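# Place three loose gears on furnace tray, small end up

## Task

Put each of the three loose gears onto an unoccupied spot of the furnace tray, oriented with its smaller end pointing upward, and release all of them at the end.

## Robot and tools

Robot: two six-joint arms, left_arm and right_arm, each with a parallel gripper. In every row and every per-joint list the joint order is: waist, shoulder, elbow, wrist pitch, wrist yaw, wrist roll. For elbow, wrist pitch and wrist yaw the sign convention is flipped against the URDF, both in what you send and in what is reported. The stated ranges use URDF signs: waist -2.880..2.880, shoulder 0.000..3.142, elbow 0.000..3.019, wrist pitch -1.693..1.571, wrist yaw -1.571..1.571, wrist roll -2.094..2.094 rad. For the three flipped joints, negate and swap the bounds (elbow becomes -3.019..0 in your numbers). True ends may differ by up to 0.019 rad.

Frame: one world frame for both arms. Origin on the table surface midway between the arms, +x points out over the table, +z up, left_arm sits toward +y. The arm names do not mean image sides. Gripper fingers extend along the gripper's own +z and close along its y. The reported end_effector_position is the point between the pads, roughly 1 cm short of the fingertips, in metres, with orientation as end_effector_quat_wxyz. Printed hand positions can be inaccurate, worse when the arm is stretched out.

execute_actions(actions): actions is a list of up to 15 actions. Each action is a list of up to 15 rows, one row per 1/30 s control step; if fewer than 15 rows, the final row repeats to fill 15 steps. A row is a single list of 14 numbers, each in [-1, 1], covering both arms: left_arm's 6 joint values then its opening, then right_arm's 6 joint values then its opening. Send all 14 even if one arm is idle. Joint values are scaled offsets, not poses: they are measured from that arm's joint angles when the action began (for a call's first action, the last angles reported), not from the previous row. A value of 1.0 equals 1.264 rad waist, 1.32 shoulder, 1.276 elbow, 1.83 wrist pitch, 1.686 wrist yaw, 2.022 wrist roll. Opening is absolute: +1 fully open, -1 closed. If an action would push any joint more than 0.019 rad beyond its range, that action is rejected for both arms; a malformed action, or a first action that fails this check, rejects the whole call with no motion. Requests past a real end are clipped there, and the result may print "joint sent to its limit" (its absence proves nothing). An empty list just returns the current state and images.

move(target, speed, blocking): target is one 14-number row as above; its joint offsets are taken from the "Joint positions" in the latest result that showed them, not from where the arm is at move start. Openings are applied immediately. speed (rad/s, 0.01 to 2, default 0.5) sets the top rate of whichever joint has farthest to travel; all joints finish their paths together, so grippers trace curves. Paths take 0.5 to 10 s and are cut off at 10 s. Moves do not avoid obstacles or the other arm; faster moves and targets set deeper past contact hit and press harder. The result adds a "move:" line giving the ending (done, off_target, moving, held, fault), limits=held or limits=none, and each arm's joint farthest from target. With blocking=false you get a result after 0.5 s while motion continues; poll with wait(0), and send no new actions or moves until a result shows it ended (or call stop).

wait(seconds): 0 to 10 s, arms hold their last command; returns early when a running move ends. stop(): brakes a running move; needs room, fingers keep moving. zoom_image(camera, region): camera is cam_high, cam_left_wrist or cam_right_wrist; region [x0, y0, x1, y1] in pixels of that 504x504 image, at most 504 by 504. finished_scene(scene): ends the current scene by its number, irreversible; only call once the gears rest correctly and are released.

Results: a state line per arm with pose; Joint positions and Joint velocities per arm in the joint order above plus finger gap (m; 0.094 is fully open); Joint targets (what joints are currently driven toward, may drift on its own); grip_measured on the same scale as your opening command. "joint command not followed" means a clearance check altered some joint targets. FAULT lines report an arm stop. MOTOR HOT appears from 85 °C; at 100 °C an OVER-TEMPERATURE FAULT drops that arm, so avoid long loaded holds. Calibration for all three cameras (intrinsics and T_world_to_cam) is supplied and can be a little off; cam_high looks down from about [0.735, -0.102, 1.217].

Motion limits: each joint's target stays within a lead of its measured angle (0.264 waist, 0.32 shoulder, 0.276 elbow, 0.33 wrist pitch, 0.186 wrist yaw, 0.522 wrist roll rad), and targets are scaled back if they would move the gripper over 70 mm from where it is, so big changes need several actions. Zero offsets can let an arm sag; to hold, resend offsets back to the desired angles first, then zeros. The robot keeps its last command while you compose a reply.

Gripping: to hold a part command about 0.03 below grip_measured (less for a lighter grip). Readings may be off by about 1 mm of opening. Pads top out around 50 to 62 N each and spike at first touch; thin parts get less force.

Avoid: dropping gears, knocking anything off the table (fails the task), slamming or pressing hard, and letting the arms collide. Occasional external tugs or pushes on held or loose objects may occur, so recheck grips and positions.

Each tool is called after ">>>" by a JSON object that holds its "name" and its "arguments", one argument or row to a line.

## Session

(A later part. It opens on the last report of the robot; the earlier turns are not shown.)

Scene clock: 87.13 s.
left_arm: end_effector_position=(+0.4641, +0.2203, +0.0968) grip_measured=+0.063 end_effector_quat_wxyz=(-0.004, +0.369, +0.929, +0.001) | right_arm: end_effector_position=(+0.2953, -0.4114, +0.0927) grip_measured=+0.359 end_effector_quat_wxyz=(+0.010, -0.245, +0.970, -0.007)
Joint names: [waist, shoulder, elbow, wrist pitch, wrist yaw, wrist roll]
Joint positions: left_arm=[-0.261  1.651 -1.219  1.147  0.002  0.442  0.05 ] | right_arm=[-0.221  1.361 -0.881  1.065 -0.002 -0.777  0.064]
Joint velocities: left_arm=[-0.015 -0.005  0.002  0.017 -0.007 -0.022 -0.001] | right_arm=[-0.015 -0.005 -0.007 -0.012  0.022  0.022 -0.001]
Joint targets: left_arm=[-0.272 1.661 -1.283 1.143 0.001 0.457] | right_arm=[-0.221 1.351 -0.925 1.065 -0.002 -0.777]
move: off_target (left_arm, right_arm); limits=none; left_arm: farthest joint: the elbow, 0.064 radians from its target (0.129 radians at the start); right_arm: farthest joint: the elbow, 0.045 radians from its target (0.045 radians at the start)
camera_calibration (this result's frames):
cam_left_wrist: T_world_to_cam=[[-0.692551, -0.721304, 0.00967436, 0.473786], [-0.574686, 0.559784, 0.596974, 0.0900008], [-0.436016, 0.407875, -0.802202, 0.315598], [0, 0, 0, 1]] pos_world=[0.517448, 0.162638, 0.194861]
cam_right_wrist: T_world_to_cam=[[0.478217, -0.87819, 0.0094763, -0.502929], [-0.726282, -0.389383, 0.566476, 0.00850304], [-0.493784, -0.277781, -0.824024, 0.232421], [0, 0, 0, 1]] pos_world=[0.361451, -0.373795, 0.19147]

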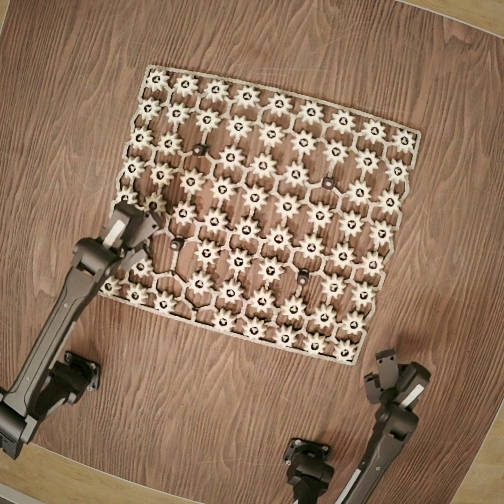

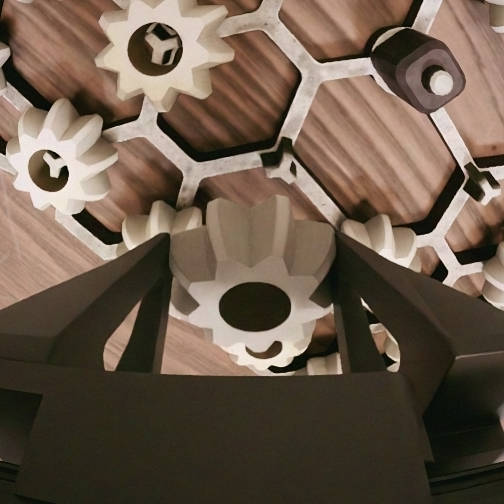

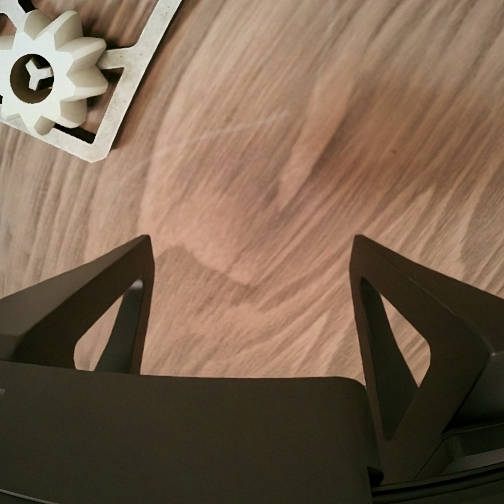

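>>> {"name": "move", "arguments": {
  "target": [-0.033,0.046,0.033,-0.059,0,0,0.03, 0,-0.008,-0.035,0,0,0,0.36],
  "speed": 0.15
}}

Scene clock: 91.20 s.
left_arm: end_effector_position=(+0.4586, +0.2070, +0.0558) grip_measured=+0.063 end_effector_quat_wxyz=(-0.008, +0.384, +0.923, +0.001) | right_arm: end_effector_position=(+0.2953, -0.4114, +0.0927) grip_measured=+0.359 end_effector_quat_wxyz=(+0.010, -0.245, +0.970, -0.007)
Joint names: [waist, shoulder, elbow, wrist pitch, wrist yaw, wrist roll]
Joint positions: left_arm=[-0.292  1.704 -1.168  1.051  0.002  0.443  0.05 ] | right_arm=[-0.221  1.361 -0.881  1.065 -0.002 -0.777  0.064]
Joint velocities: left_arm=[-0.005  0.005 -0.007 -0.002 -0.007  0.051 -0.001] | right_arm=[-0.015  0.005 -0.002  0.012  0.066  0.022  0.   ]
Joint targets: left_arm=[-0.302 1.712 -1.177 1.039 0.002 0.442] | right_arm=[-0.221 1.351 -0.925 1.065 -0.002 -0.777]
move: off_target (right_arm); limits=none; left_arm: farthest joint: the wrist pitch, 0.012 radians from its target (0.108 radians at the start); right_arm: farthest joint: the elbow, 0.045 radians from its target (0.045 radians at the start)
camera_calibration (this result's frames):
cam_left_wrist: T_world_to_cam=[[-0.714681, -0.699324, 0.0133383, 0.466215], [-0.552157, 0.575783, 0.60299, 0.104767], [-0.429365, 0.42358, -0.797637, 0.279256], [0, 0, 0, 1]] pos_world=[0.510945, 0.147425, 0.153353]
cam_right_wrist: T_world_to_cam=[[0.478217, -0.87819, 0.0094763, -0.502929], [-0.726282, -0.389383, 0.566476, 0.00850304], [-0.493784, -0.277781, -0.824024, 0.232421], [0, 0, 0, 1]] pos_world=[0.361451, -0.373795, 0.19147]

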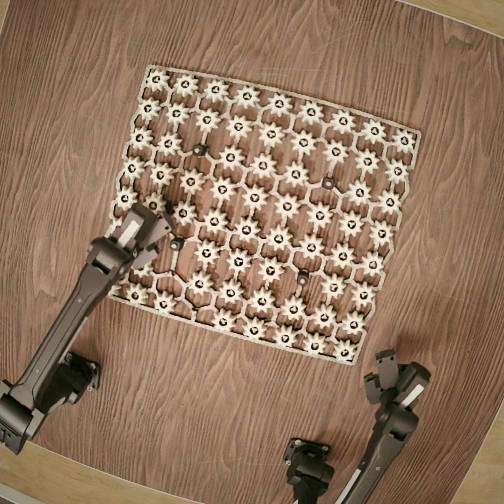

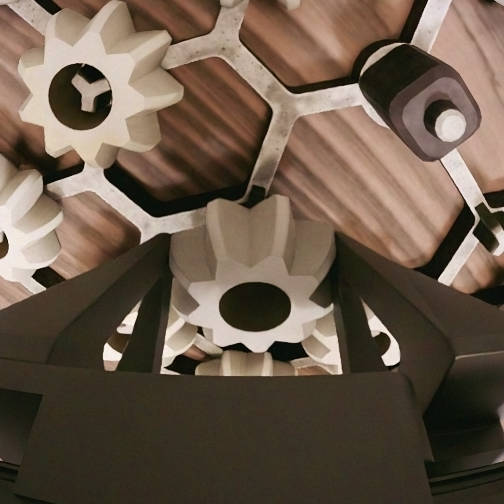

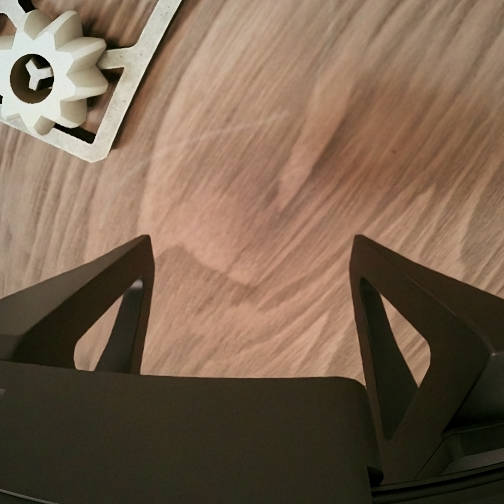

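>>> {"name": "zoom_image", "arguments": {
  "camera": "cam_left_wrist",
  "region": [204, 0, 504, 260]
}}

Region (204, 0, 504, 260) of cam_left_wrist's 504x504 image, scaled by 1.680, with more detail than that image has; it fills the top 437 rows of this view, and the rest is white.

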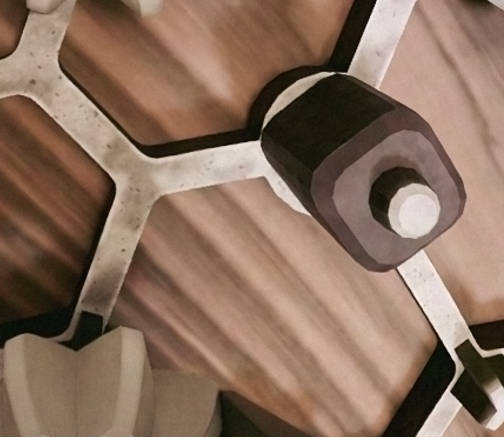

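>>> {"name": "execute_actions", "arguments": {
  "actions": [
    [[-0.007,0.005,-0.008,-0.007,0,0,0.03, 0,-0.008,-0.035,0,0,0,0.36],[-0.007,0.005,-0.008,-0.008,0,0,0.03, 0,-0.008,-0.035,0,0,0,0.36],[-0.007,0.005,-0.008,-0.009,0,0,0.03, 0,-0.008,-0.035,0,0,0,0.36],[-0.007,0.005,-0.008,-0.010,0,0,0.03, 0,-0.008,-0.035,0,0,0,0.36],[-0.007,0.005,-0.008,-0.0105,0,0,0.03, 0,-0.008,-0.035,0,0,0,0.36],[-0.007,0.005,-0.008,-0.011,0,0,0.03, 0,-0.008,-0.035,0,0,0,0.36]]
  ]
}}

Scene clock: 93.70 s.
left_arm: end_effector_position=(+0.4606, +0.2063, +0.0558) grip_measured=+0.063 end_effector_quat_wxyz=(-0.004, +0.384, +0.923, +0.001) | right_arm: end_effector_position=(+0.2953, -0.4114, +0.0927) grip_measured=+0.359 end_effector_quat_wxyz=(+0.010, -0.245, +0.970, -0.007)
Joint names: [waist, shoulder, elbow, wrist pitch, wrist yaw, wrist roll]
Joint positions: left_arm=[-0.292  1.704 -1.168  1.043  0.002  0.443  0.05 ] | right_arm=[-0.221  1.361 -0.881  1.065 -0.002 -0.777  0.064]
Joint velocities: left_arm=[-0.015 -0.005  0.007  0.032  0.037 -0.081 -0.001] | right_arm=[-0.005 -0.005  0.022  0.002 -0.007  0.007  0.001]
Joint targets: left_arm=[-0.301 1.711 -1.178 1.031 0.002 0.443] | right_arm=[-0.221 1.351 -0.925 1.065 -0.002 -0.777]
camera_calibration (this result's frames):
cam_left_wrist: T_world_to_cam=[[-0.714771, -0.699291, 0.00967763, 0.467355], [-0.556896, 0.577486, 0.596974, 0.108425], [-0.423047, 0.42131, -0.802202, 0.278176], [0, 0, 0, 1]] pos_world=[0.512115, 0.147005, 0.153904]
cam_right_wrist: T_world_to_cam=[[0.478217, -0.87819, 0.0094763, -0.502929], [-0.726282, -0.389383, 0.566476, 0.00850304], [-0.493784, -0.277781, -0.824024, 0.232421], [0, 0, 0, 1]] pos_world=[0.361451, -0.373795, 0.19147]

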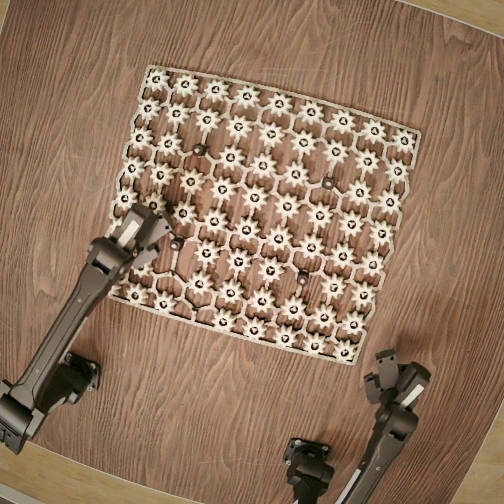

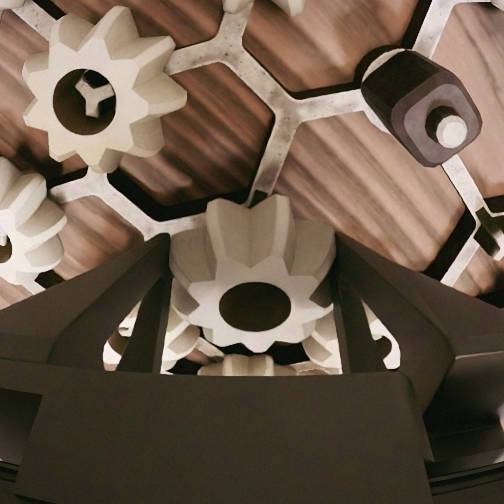

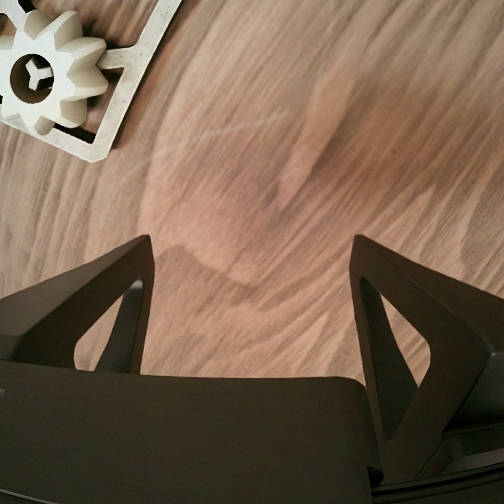

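>>> {"name": "execute_actions", "arguments": {
  "actions": [
    [[-0.005,0.010,-0.008,-0.002,0,0,0.03, 0,-0.008,-0.035,0,0,0,0.36],[-0.005,0.012,-0.008,-0.003,0,0,0.03, 0,-0.008,-0.035,0,0,0,0.36],[-0.005,0.013,-0.007,-0.005,0,0,0.03, 0,-0.008,-0.035,0,0,0,0.36],[-0.005,0.014,-0.006,-0.007,0,0,0.03, 0,-0.008,-0.035,0,0,0,0.36],[-0.005,0.015,-0.005,-0.009,0,0,0.03, 0,-0.008,-0.035,0,0,0,0.36],[-0.005,0.016,-0.004,-0.011,0,0,0.03, 0,-0.008,-0.035,0,0,0,0.36],[-0.005,0.017,-0.003,-0.0125,0,0,0.03, 0,-0.008,-0.035,0,0,0,0.36],[-0.005,0.018,-0.002,-0.014,0,0,0.03, 0,-0.008,-0.035,0,0,0,0.36],[-0.005,0.0185,-0.001,-0.0155,0,0,0.03, 0,-0.008,-0.035,0,0,0,0.36],[-0.005,0.019,0,-0.017,0,0,0.03, 0,-0.008,-0.035,0,0,0,0.36],[-0.005,0.020,0.001,-0.0185,0,0,0.03, 0,-0.008,-0.035,0,0,0,0.36],[-0.005,0.0205,0.002,-0.020,0,0,0.03, 0,-0.008,-0.035,0,0,0,0.36],[-0.005,0.021,0.003,-0.021,0,0,0.03, 0,-0.008,-0.035,0,0,0,0.36],[-0.005,0.022,0.004,-0.022,0,0,0.03, 0,-0.008,-0.035,0,0,0,0.36],[-0.005,0.022,0.004,-0.023,0,0,0.03, 0,-0.008,-0.035,0,0,0,0.36]]
  ]
}}

>>> {"name": "wait", "arguments": {
  "seconds": 0.3
}}

Scene clock: 95.63 s.
left_arm: end_effector_position=(+0.4608, +0.2062, +0.0450) grip_measured=+0.063 end_effector_quat_wxyz=(-0.005, +0.384, +0.923, +0.001) | right_arm: end_effector_position=(+0.2953, -0.4114, +0.0927) grip_measured=+0.359 end_effector_quat_wxyz=(+0.010, -0.245, +0.970, -0.007)
Joint names: [waist, shoulder, elbow, wrist pitch, wrist yaw, wrist roll]
Joint positions: left_arm=[-0.292  1.721 -1.157  1.017  0.002  0.443  0.05 ] | right_arm=[-0.221  1.361 -0.881  1.065 -0.002 -0.777  0.064]
Joint velocities: left_arm=[-0.005  0.024  0.037 -0.042  0.037 -0.007 -0.001] | right_arm=[-0.005 -0.024 -0.002  0.017  0.022 -0.066 -0.001]
Joint targets: left_arm=[-0.298 1.734 -1.163 1.001 0.002 0.443] | right_arm=[-0.221 1.351 -0.925 1.065 -0.002 -0.777]
camera_calibration (this result's frames):
cam_left_wrist: T_world_to_cam=[[-0.714761, -0.699295, 0.0101769, 0.467566], [-0.556252, 0.577254, 0.597797, 0.114806], [-0.423911, 0.421621, -0.801583, 0.269984], [0, 0, 0, 1]] pos_world=[0.512508, 0.146863, 0.143026]
cam_right_wrist: T_world_to_cam=[[0.478217, -0.87819, 0.0094763, -0.502929], [-0.726282, -0.389383, 0.566476, 0.00850304], [-0.493784, -0.277781, -0.824024, 0.232421], [0, 0, 0, 1]] pos_world=[0.361451, -0.373795, 0.19147]

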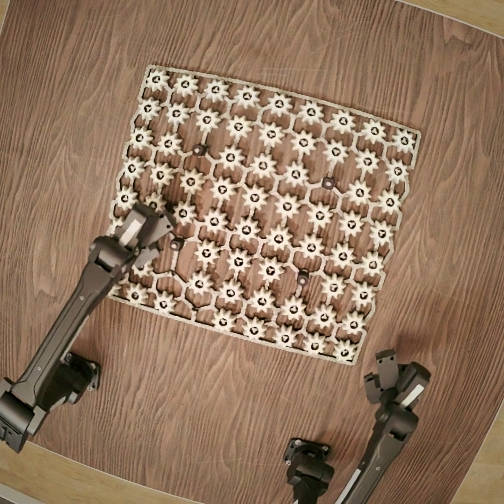

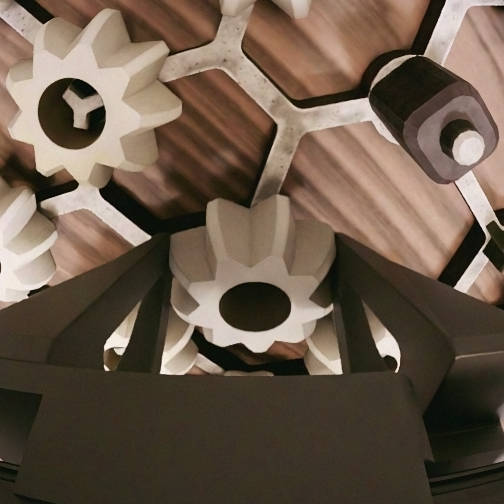

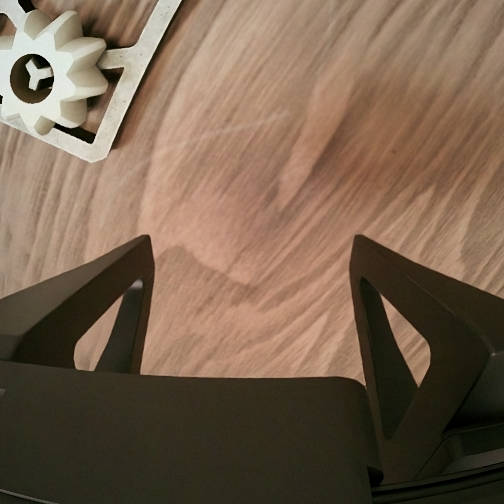

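Scene clock: 95.93 s.
left_arm: end_effector_position=(+0.4606, +0.2063, +0.0429) grip_measured=+0.063 end_effector_quat_wxyz=(-0.005, +0.384, +0.923, +0.001) | right_arm: end_effector_position=(+0.2953, -0.4114, +0.0927) grip_measured=+0.359 end_effector_quat_wxyz=(+0.010, -0.245, +0.970, -0.007)
Joint names: [waist, shoulder, elbow, wrist pitch, wrist yaw, wrist roll]
Joint positions: left_arm=[-0.292  1.724 -1.155  1.013  0.002  0.443  0.05 ] | right_arm=[-0.221  1.361 -0.881  1.065 -0.002 -0.777  0.064]
Joint velocities: left_arm=[-0.005  0.005 -0.007  0.012  0.051  0.095  0.   ] | right_arm=[-0.005 -0.005 -0.012 -0.017 -0.037 -0.007 -0.   ]
Joint targets: left_arm=[-0.298 1.733 -1.163 1.001 0.002 0.443] | right_arm=[-0.221 1.351 -0.925 1.065 -0.002 -0.777]
wait: 0.30 s; at rest by 0.27 s
camera_calibration (this result's frames):
cam_left_wrist: T_world_to_cam=[[-0.71475, -0.699299, 0.0106761, 0.467446], [-0.555608, 0.577023, 0.598619, 0.115586], [-0.424774, 0.421931, -0.800963, 0.268466], [0, 0, 0, 1]] pos_world=[0.512365, 0.146915, 0.140849]
cam_right_wrist: T_world_to_cam=[[0.478217, -0.87819, 0.0094763, -0.502929], [-0.726282, -0.389383, 0.566476, 0.00850304], [-0.493784, -0.277781, -0.824024, 0.232421], [0, 0, 0, 1]] pos_world=[0.361451, -0.373795, 0.19147]

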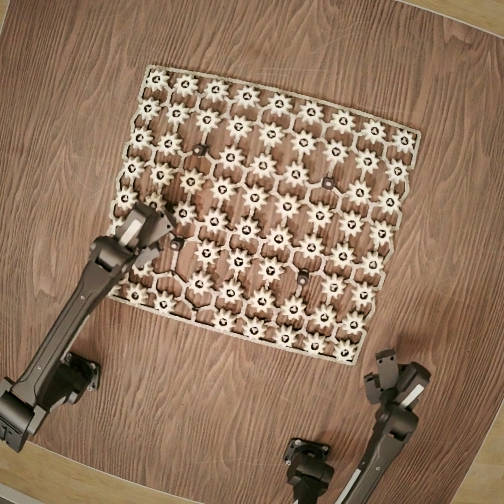

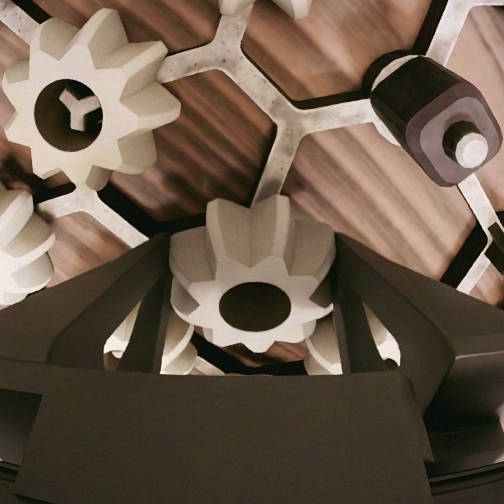

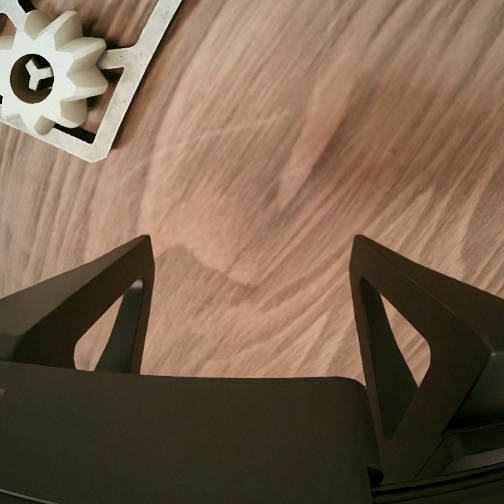

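>>> {"name": "execute_actions", "arguments": {
  "actions": [
    [[-0.004,0.010,-0.006,-0.004,0,0,0.03, 0,-0.008,-0.035,0,0,0,0.36],[-0.004,0.012,-0.006,-0.005,0,0,0.03, 0,-0.008,-0.035,0,0,0,0.36],[-0.004,0.013,-0.005,-0.007,0,0,0.03, 0,-0.008,-0.035,0,0,0,0.36],[-0.004,0.014,-0.004,-0.009,0,0,0.03, 0,-0.008,-0.035,0,0,0,0.36],[-0.004,0.015,-0.003,-0.011,0,0,0.03, 0,-0.008,-0.035,0,0,0,0.36],[-0.004,0.016,-0.002,-0.013,0,0,0.03, 0,-0.008,-0.035,0,0,0,0.36],[-0.004,0.017,-0.001,-0.015,0,0,0.03, 0,-0.008,-0.035,0,0,0,0.36],[-0.004,0.018,0,-0.017,0,0,0.03, 0,-0.008,-0.035,0,0,0,0.36],[-0.004,0.0185,0.001,-0.019,0,0,0.03, 0,-0.008,-0.035,0,0,0,0.36],[-0.004,0.019,0.002,-0.021,0,0,0.03, 0,-0.008,-0.035,0,0,0,0.36],[-0.004,0.020,0.003,-0.0225,0,0,0.03, 0,-0.008,-0.035,0,0,0,0.36],[-0.004,0.0205,0.004,-0.024,0,0,0.03, 0,-0.008,-0.035,0,0,0,0.36],[-0.004,0.021,0.005,-0.0255,0,0,0.03, 0,-0.008,-0.035,0,0,0,0.36],[-0.004,0.022,0.006,-0.027,0,0,0.03, 0,-0.008,-0.035,0,0,0,0.36],[-0.004,0.022,0.006,-0.028,0,0,0.03, 0,-0.008,-0.035,0,0,0,0.36]]
  ]
}}

>>> {"name": "wait", "arguments": {
  "seconds": 0.3
}}

Scene clock: 97.30 s.
left_arm: end_effector_position=(+0.4613, +0.2060, +0.0313) grip_measured=+0.063 end_effector_quat_wxyz=(-0.003, +0.384, +0.923, +0.001) | right_arm: end_effector_position=(+0.2953, -0.4114, +0.0927) grip_measured=+0.359 end_effector_quat_wxyz=(+0.010, -0.245, +0.970, -0.007)
Joint names: [waist, shoulder, elbow, wrist pitch, wrist yaw, wrist roll]
Joint positions: left_arm=[-0.292  1.74  -1.142  0.979  0.002  0.443  0.05 ] | right_arm=[-0.221  1.361 -0.881  1.065 -0.002 -0.777  0.064]
Joint velocities: left_arm=[ 0.005  0.024  0.032 -0.071 -0.007  0.022 -0.001] | right_arm=[-0.005 -0.005 -0.012 -0.012  0.051  0.022 -0.   ]
Joint targets: left_arm=[-0.297 1.753 -1.147 0.962 0.002 0.443] | right_arm=[-0.221 1.351 -0.925 1.065 -0.002 -0.777]
camera_calibration (this result's frames):
cam_left_wrist: T_world_to_cam=[[-0.714788, -0.699285, 0.00884556, 0.467957], [-0.557966, 0.57787, 0.595601, 0.124051], [-0.421606, 0.420793, -0.803232, 0.258418], [0, 0, 0, 1]] pos_world=[0.512657, 0.14681, 0.129545]
cam_right_wrist: T_world_to_cam=[[0.478217, -0.87819, 0.0094763, -0.502929], [-0.726282, -0.389383, 0.566476, 0.00850304], [-0.493784, -0.277781, -0.824024, 0.232421], [0, 0, 0, 1]] pos_world=[0.361451, -0.373795, 0.19147]

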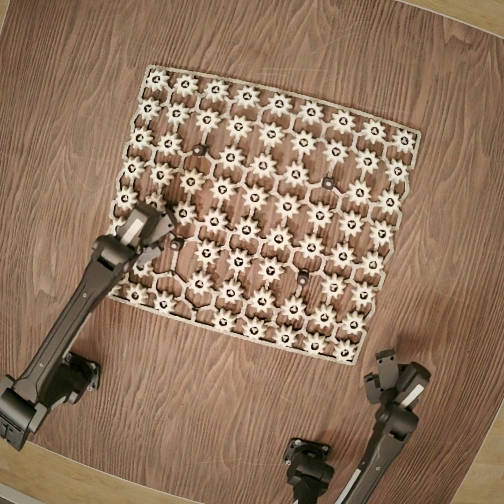

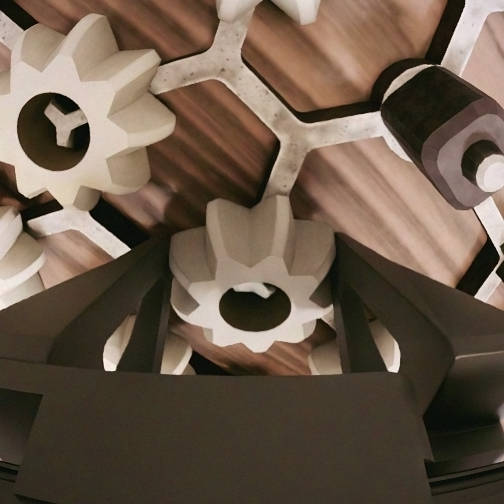

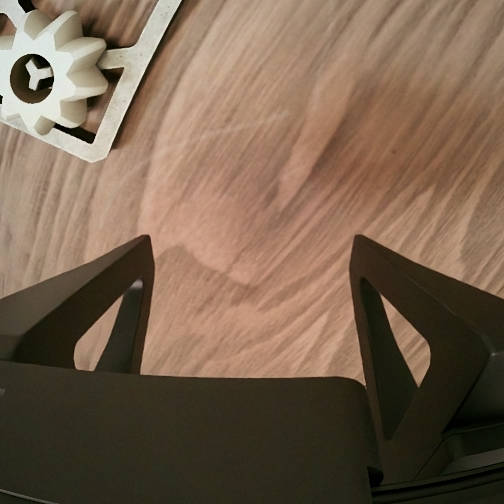

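Scene clock: 97.60 s.
left_arm: end_effector_position=(+0.4613, +0.2060, +0.0296) grip_measured=+0.063 end_effector_quat_wxyz=(-0.003, +0.384, +0.923, +0.001) | right_arm: end_effector_position=(+0.2953, -0.4114, +0.0927) grip_measured=+0.359 end_effector_quat_wxyz=(+0.010, -0.245, +0.970, -0.007)
Joint names: [waist, shoulder, elbow, wrist pitch, wrist yaw, wrist roll]
Joint positions: left_arm=[-0.292  1.743 -1.14   0.975  0.002  0.443  0.05 ] | right_arm=[-0.221  1.361 -0.881  1.065 -0.002 -0.777  0.064]
Joint velocities: left_arm=[-0.005 -0.005  0.002  0.002 -0.022  0.037 -0.   ] | right_arm=[-0.005 -0.015 -0.012 -0.007  0.037  0.022 -0.001]
Joint targets: left_arm=[-0.297 1.753 -1.148 0.962 0.002 0.443] | right_arm=[-0.221 1.351 -0.925 1.065 -0.002 -0.777]
wait: 0.30 s; at rest by 0.23 s
camera_calibration (this result's frames):
cam_left_wrist: T_world_to_cam=[[-0.714788, -0.699285, 0.00884556, 0.467998], [-0.557966, 0.57787, 0.595601, 0.125091], [-0.421606, 0.420793, -0.803232, 0.257106], [0, 0, 0, 1]] pos_world=[0.512713, 0.14679, 0.127872]
cam_right_wrist: T_world_to_cam=[[0.478217, -0.87819, 0.0094763, -0.502929], [-0.726282, -0.389383, 0.566476, 0.00850304], [-0.493784, -0.277781, -0.824024, 0.232421], [0, 0, 0, 1]] pos_world=[0.361451, -0.373795, 0.19147]

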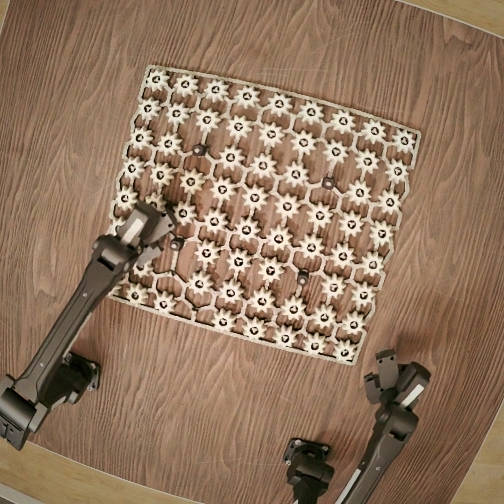

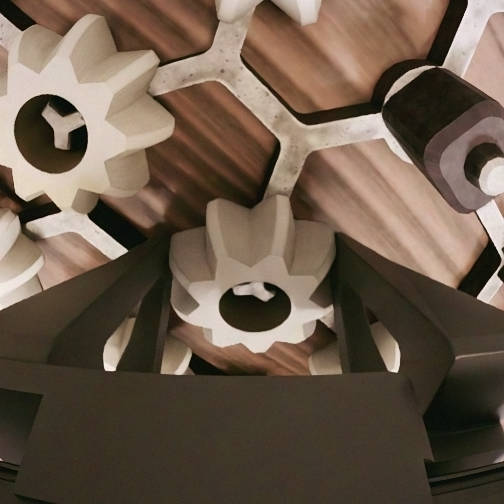

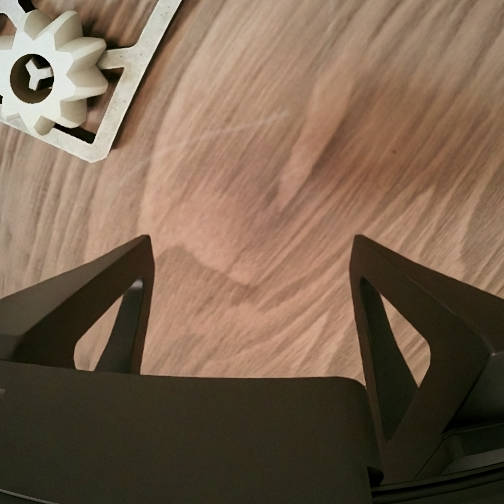

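>>> {"name": "execute_actions", "arguments": {
  "actions": [
    [[-0.004,0.012,-0.006,-0.007,0,0,0.03, 0,-0.008,-0.035,0,0,0,0.36],[-0.004,0.014,-0.005,-0.008,0,0,0.03, 0,-0.008,-0.035,0,0,0,0.36],[-0.004,0.016,-0.005,-0.009,0,0,0.03, 0,-0.008,-0.035,0,0,0,0.36],[-0.004,0.017,-0.004,-0.010,0,0,0.03, 0,-0.008,-0.035,0,0,0,0.36],[-0.004,0.018,-0.004,-0.011,0,0,0.03, 0,-0.008,-0.035,0,0,0,0.36],[-0.004,0.019,-0.004,-0.011,0,0,0.03, 0,-0.008,-0.035,0,0,0,0.36]]
  ]
}}

Scene clock: 98.63 s.
left_arm: end_effector_position=(+0.4614, +0.2060, +0.0290) grip_measured=+0.063 end_effector_quat_wxyz=(-0.004, +0.384, +0.923, +0.001) | right_arm: end_effector_position=(+0.2953, -0.4114, +0.0927) grip_measured=+0.359 end_effector_quat_wxyz=(+0.010, -0.245, +0.970, -0.007)
Joint names: [waist, shoulder, elbow, wrist pitch, wrist yaw, wrist roll]
Joint positions: left_arm=[-0.292  1.744 -1.14   0.974  0.002  0.443  0.05 ] | right_arm=[-0.221  1.361 -0.881  1.065 -0.002 -0.777  0.064]
Joint velocities: left_arm=[-0.015  0.005  0.007 -0.007  0.051 -0.022 -0.001] | right_arm=[-0.005 -0.005 -0.017 -0.007  0.022  0.037 -0.001]
Joint targets: left_arm=[-0.297 1.768 -1.145 0.955 0.002 0.443] | right_arm=[-0.221 1.351 -0.925 1.065 -0.002 -0.777]
camera_calibration (this result's frames):
cam_left_wrist: T_world_to_cam=[[-0.714782, -0.699287, 0.00917839, 0.468006], [-0.557538, 0.577716, 0.59615, 0.125338], [-0.422183, 0.421, -0.802821, 0.256789], [0, 0, 0, 1]] pos_world=[0.512815, 0.146753, 0.12714]
cam_right_wrist: T_world_to_cam=[[0.478217, -0.87819, 0.0094763, -0.502929], [-0.726282, -0.389383, 0.566476, 0.00850304], [-0.493784, -0.277781, -0.824024, 0.232421], [0, 0, 0, 1]] pos_world=[0.361451, -0.373795, 0.19147]

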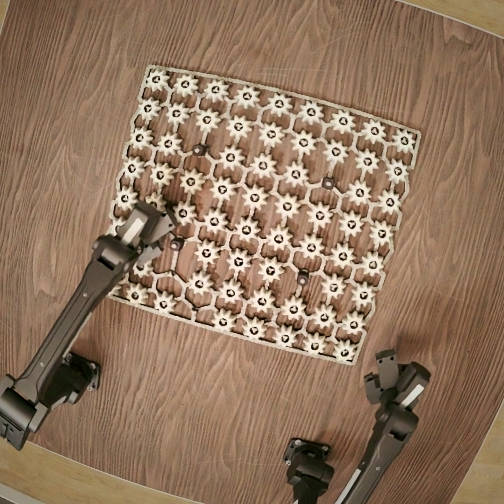

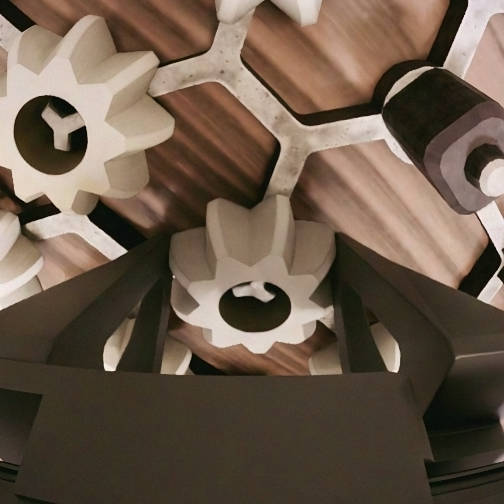

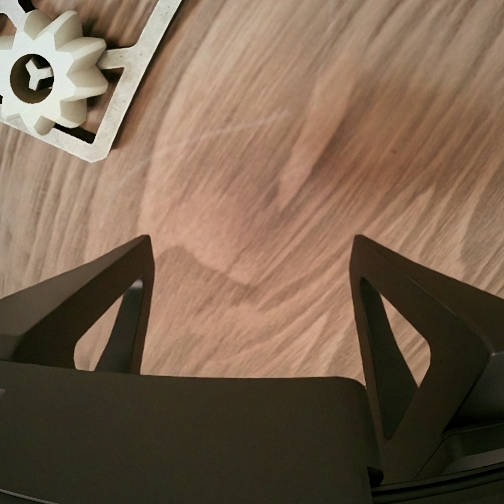

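>>> {"name": "execute_actions", "arguments": {
  "actions": [
    [[-0.002,0.010,-0.005,-0.005,0,0,0.045, 0,-0.008,-0.035,0,0,0,0.36],[-0.002,0.007,-0.005,-0.004,0,0,0.055, 0,-0.008,-0.035,0,0,0,0.36],[-0.002,0.005,-0.006,-0.003,0,0,0.065, 0,-0.008,-0.035,0,0,0,0.36],[-0.002,0.004,-0.006,-0.003,0,0,0.075, 0,-0.008,-0.035,0,0,0,0.36],[-0.002,0.004,-0.006,-0.003,0,0,0.09, 0,-0.008,-0.035,0,0,0,0.36],[-0.002,0.004,-0.006,-0.003,0,0,0.11, 0,-0.008,-0.035,0,0,0,0.36],[-0.002,0.004,-0.006,-0.003,0,0,0.135, 0,-0.008,-0.035,0,0,0,0.36],[-0.002,0.004,-0.006,-0.003,0,0,0.16, 0,-0.008,-0.035,0,0,0,0.36],[-0.002,0.004,-0.006,-0.003,0,0,0.19, 0,-0.008,-0.035,0,0,0,0.36],[-0.002,0.004,-0.006,-0.003,0,0,0.22, 0,-0.008,-0.035,0,0,0,0.36],[-0.002,0.004,-0.006,-0.003,0,0,0.25, 0,-0.008,-0.035,0,0,0,0.36],[-0.002,0.004,-0.006,-0.003,0,0,0.28, 0,-0.008,-0.035,0,0,0,0.36],[-0.002,0.004,-0.006,-0.003,0,0,0.30, 0,-0.008,-0.035,0,0,0,0.36],[-0.002,0.004,-0.006,-0.003,0,0,0.32, 0,-0.008,-0.035,0,0,0,0.36],[-0.002,0.004,-0.006,-0.003,0,0,0.32, 0,-0.008,-0.035,0,0,0,0.36]]
  ]
}}

Scene clock: 100.03 s.
left_arm: end_effector_position=(+0.4614, +0.2060, +0.0290) grip_measured=+0.315 end_effector_quat_wxyz=(-0.004, +0.384, +0.923, +0.001) | right_arm: end_effector_position=(+0.2953, -0.4114, +0.0927) grip_measured=+0.359 end_effector_quat_wxyz=(+0.010, -0.245, +0.970, -0.007)
Joint names: [waist, shoulder, elbow, wrist pitch, wrist yaw, wrist roll]
Joint positions: left_arm=[-0.292  1.744 -1.14   0.974  0.002  0.443  0.062] | right_arm=[-0.221  1.361 -0.881  1.065 -0.002 -0.777  0.064]
Joint velocities: left_arm=[-0.005 -0.005  0.007  0.022  0.022  0.037  0.005] | right_arm=[-0.005 -0.015  0.012 -0.007  0.022 -0.007 -0.001]
Joint targets: left_arm=[-0.294 1.750 -1.148 0.968 0.002 0.443] | right_arm=[-0.221 1.351 -0.925 1.065 -0.002 -0.777]
camera_calibration (this result's frames):
cam_left_wrist: T_world_to_cam=[[-0.714782, -0.699287, 0.00917839, 0.468006], [-0.557538, 0.577716, 0.59615, 0.125338], [-0.422183, 0.421, -0.802821, 0.256789], [0, 0, 0, 1]] pos_world=[0.512815, 0.146753, 0.12714]
cam_right_wrist: T_world_to_cam=[[0.478217, -0.87819, 0.0094763, -0.502929], [-0.726282, -0.389383, 0.566476, 0.00850304], [-0.493784, -0.277781, -0.824024, 0.232421], [0, 0, 0, 1]] pos_world=[0.361451, -0.373795, 0.19147]

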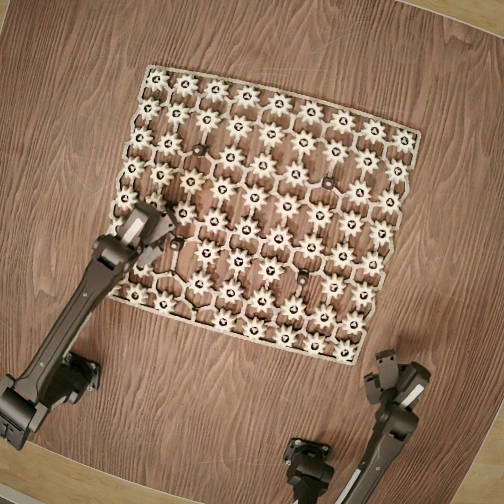

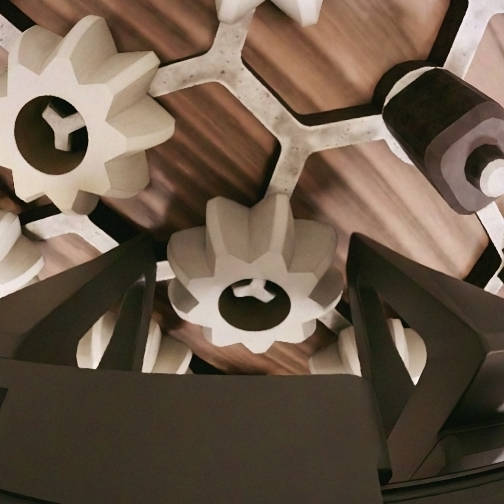

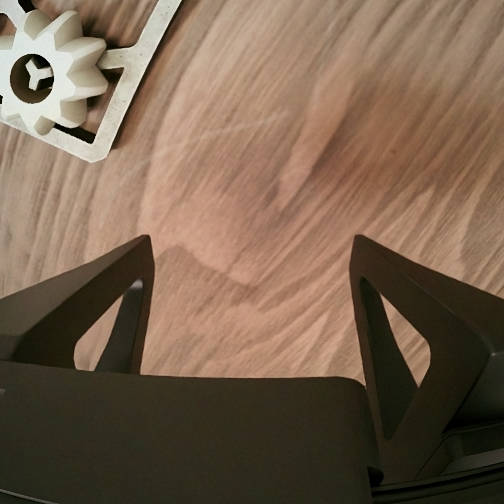

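>>> {"name": "execute_actions", "arguments": {
  "actions": [
    [[-0.002,-0.012,-0.030,0.003,0,0,0.33, 0,-0.008,-0.035,0,0,0,0.36],[-0.002,-0.018,-0.036,0.007,0,0,0.33, 0,-0.008,-0.035,0,0,0,0.36],[-0.002,-0.023,-0.042,0.012,0,0,0.33, 0,-0.008,-0.035,0,0,0,0.36],[-0.002,-0.028,-0.048,0.018,0,0,0.33, 0,-0.008,-0.035,0,0,0,0.36],[-0.002,-0.033,-0.054,0.025,0,0,0.33, 0,-0.008,-0.035,0,0,0,0.36],[-0.002,-0.038,-0.060,0.032,0,0,0.33, 0,-0.008,-0.035,0,0,0,0.36],[-0.002,-0.043,-0.066,0.039,0,0,0.33, 0,-0.008,-0.035,0,0,0,0.36],[-0.002,-0.048,-0.072,0.046,0,0,0.33, 0,-0.008,-0.035,0,0,0,0.36],[-0.002,-0.053,-0.078,0.053,0,0,0.33, 0,-0.008,-0.035,0,0,0,0.36],[-0.002,-0.058,-0.083,0.060,0,0,0.33, 0,-0.008,-0.035,0,0,0,0.36],[-0.002,-0.063,-0.088,0.067,0,0,0.33, 0,-0.008,-0.035,0,0,0,0.36],[-0.002,-0.068,-0.093,0.074,0,0,0.33, 0,-0.008,-0.035,0,0,0,0.36],[-0.002,-0.072,-0.097,0.080,0,0,0.33, 0,-0.008,-0.035,0,0,0,0.36],[-0.002,-0.075,-0.100,0.085,0,0,0.33, 0,-0.008,-0.035,0,0,0,0.36],[-0.002,-0.077,-0.102,0.088,0,0,0.33, 0,-0.008,-0.035,0,0,0,0.36]]
  ]
}}

>>> {"name": "wait", "arguments": {
  "seconds": 0.3
}}

Scene clock: 101.33 s.
left_arm: end_effector_position=(+0.4661, +0.2043, +0.0817) grip_measured=+0.328 end_effector_quat_wxyz=(-0.002, +0.384, +0.923, +0.001) | right_arm: end_effector_position=(+0.2953, -0.4114, +0.0927) grip_measured=+0.359 end_effector_quat_wxyz=(+0.010, -0.245, +0.970, -0.007)
Joint names: [waist, shoulder, elbow, wrist pitch, wrist yaw, wrist roll]
Joint positions: left_arm=[-0.292  1.682 -1.215  1.107  0.002  0.443  0.062] | right_arm=[-0.221  1.361 -0.881  1.065 -0.002 -0.777  0.064]
Joint velocities: left_arm=[ 0.015 -0.288 -0.178  0.247  0.037 -0.11  -0.001] | right_arm=[-0.005 -0.015 -0.002  0.002  0.007  0.051 -0.001]
Joint targets: left_arm=[-0.294 1.643 -1.270 1.135 0.002 0.443] | right_arm=[-0.221 1.351 -0.925 1.065 -0.002 -0.777]
camera_calibration (this result's frames):
cam_left_wrist: T_world_to_cam=[[-0.714814, -0.699276, 0.00734775, 0.469864], [-0.559887, 0.57856, 0.593123, 0.0986454], [-0.419008, 0.419859, -0.805078, 0.30079], [0, 0, 0, 1]] pos_world=[0.517129, 0.145203, 0.180198]
cam_right_wrist: T_world_to_cam=[[0.478217, -0.87819, 0.0094763, -0.502929], [-0.726282, -0.389383, 0.566476, 0.00850304], [-0.493784, -0.277781, -0.824024, 0.232421], [0, 0, 0, 1]] pos_world=[0.361451, -0.373795, 0.19147]

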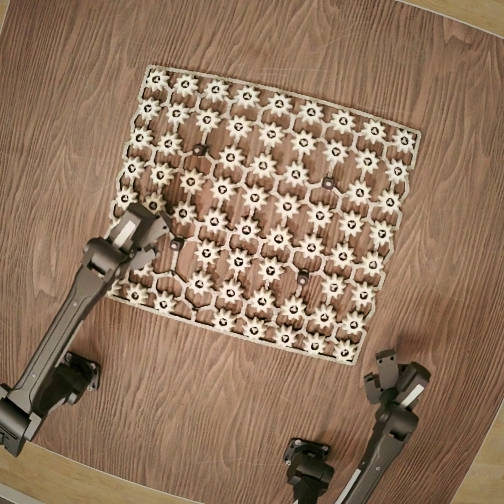

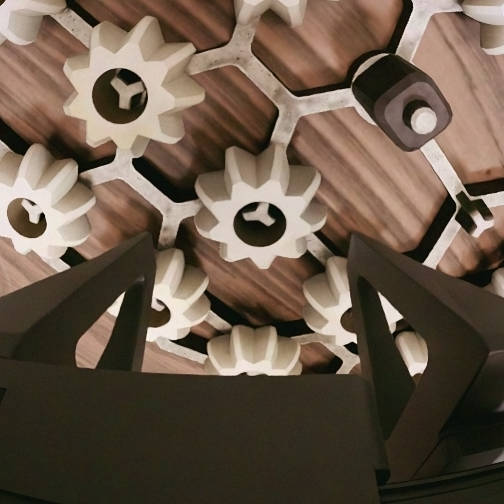

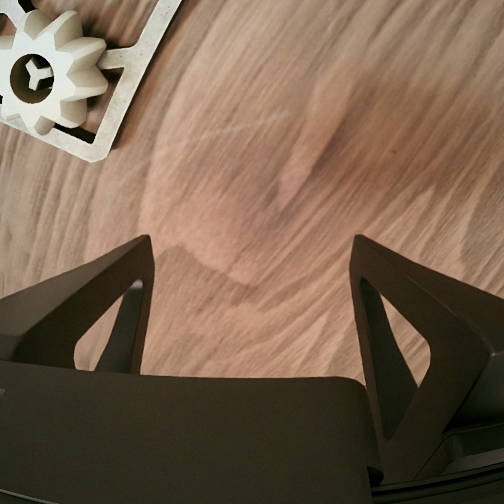

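Scene clock: 101.63 s.
left_arm: end_effector_position=(+0.4690, +0.2033, +0.0997) grip_measured=+0.328 end_effector_quat_wxyz=(+0.011, +0.384, +0.923, +0.002) | right_arm: end_effector_position=(+0.2953, -0.4114, +0.0927) grip_measured=+0.359 end_effector_quat_wxyz=(+0.010, -0.245, +0.970, -0.007)
Joint names: [waist, shoulder, elbow, wrist pitch, wrist yaw, wrist roll]
Joint positions: left_arm=[-0.292  1.654 -1.231  1.125  0.002  0.443  0.062] | right_arm=[-0.221  1.361 -0.881  1.065 -0.002 -0.777  0.064]
Joint velocities: left_arm=[-0.015 -0.005  0.002  0.022  0.051  0.051  0.002] | right_arm=[-0.005 -0.005  0.002 -0.007 -0.037 -0.022 -0.002]
Joint targets: left_arm=[-0.294 1.643 -1.270 1.135 0.002 0.443] | right_arm=[-0.221 1.351 -0.925 1.065 -0.002 -0.777]
wait: 0.30 s; no rest
camera_calibration (this result's frames):
cam_left_wrist: T_world_to_cam=[[-0.714855, -0.699261, -0.00397058, 0.472216], [-0.574136, 0.58368, 0.574183, 0.0977188], [-0.399186, 0.412738, -0.818717, 0.310437], [0, 0, 0, 1]] pos_world=[0.517592, 0.145037, 0.199927]
cam_right_wrist: T_world_to_cam=[[0.478217, -0.87819, 0.0094763, -0.502929], [-0.726282, -0.389383, 0.566476, 0.00850304], [-0.493784, -0.277781, -0.824024, 0.232421], [0, 0, 0, 1]] pos_world=[0.361451, -0.373795, 0.19147]

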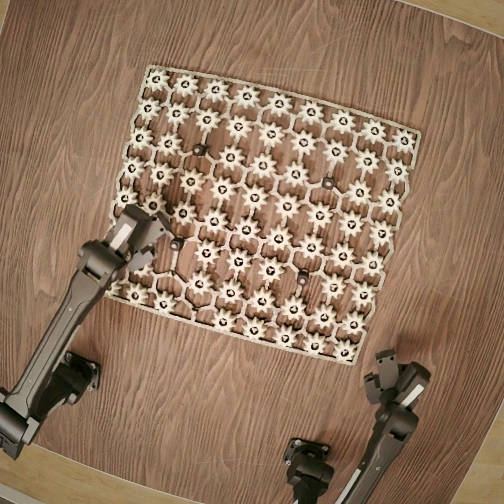

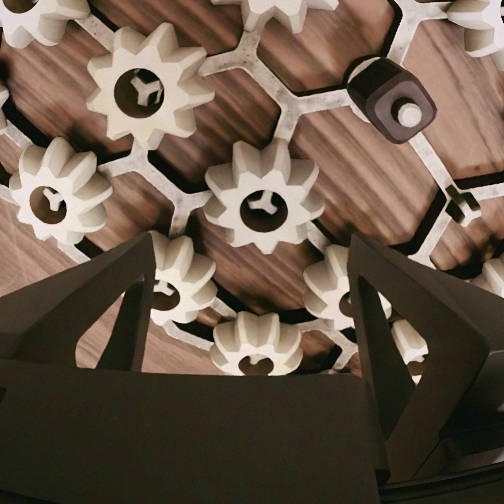

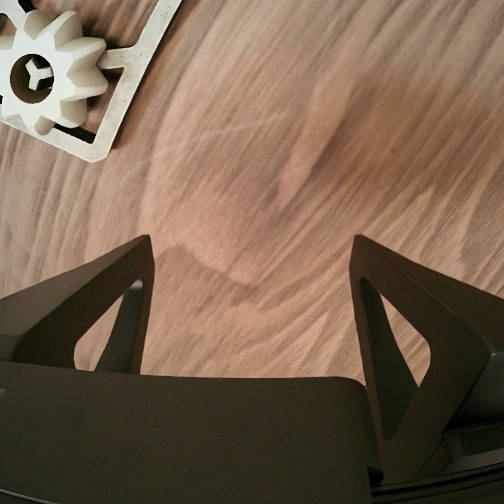

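>>> {"name": "finished_scene", "arguments": {
  "scene": 2
}}

The scene is finished: the task was done.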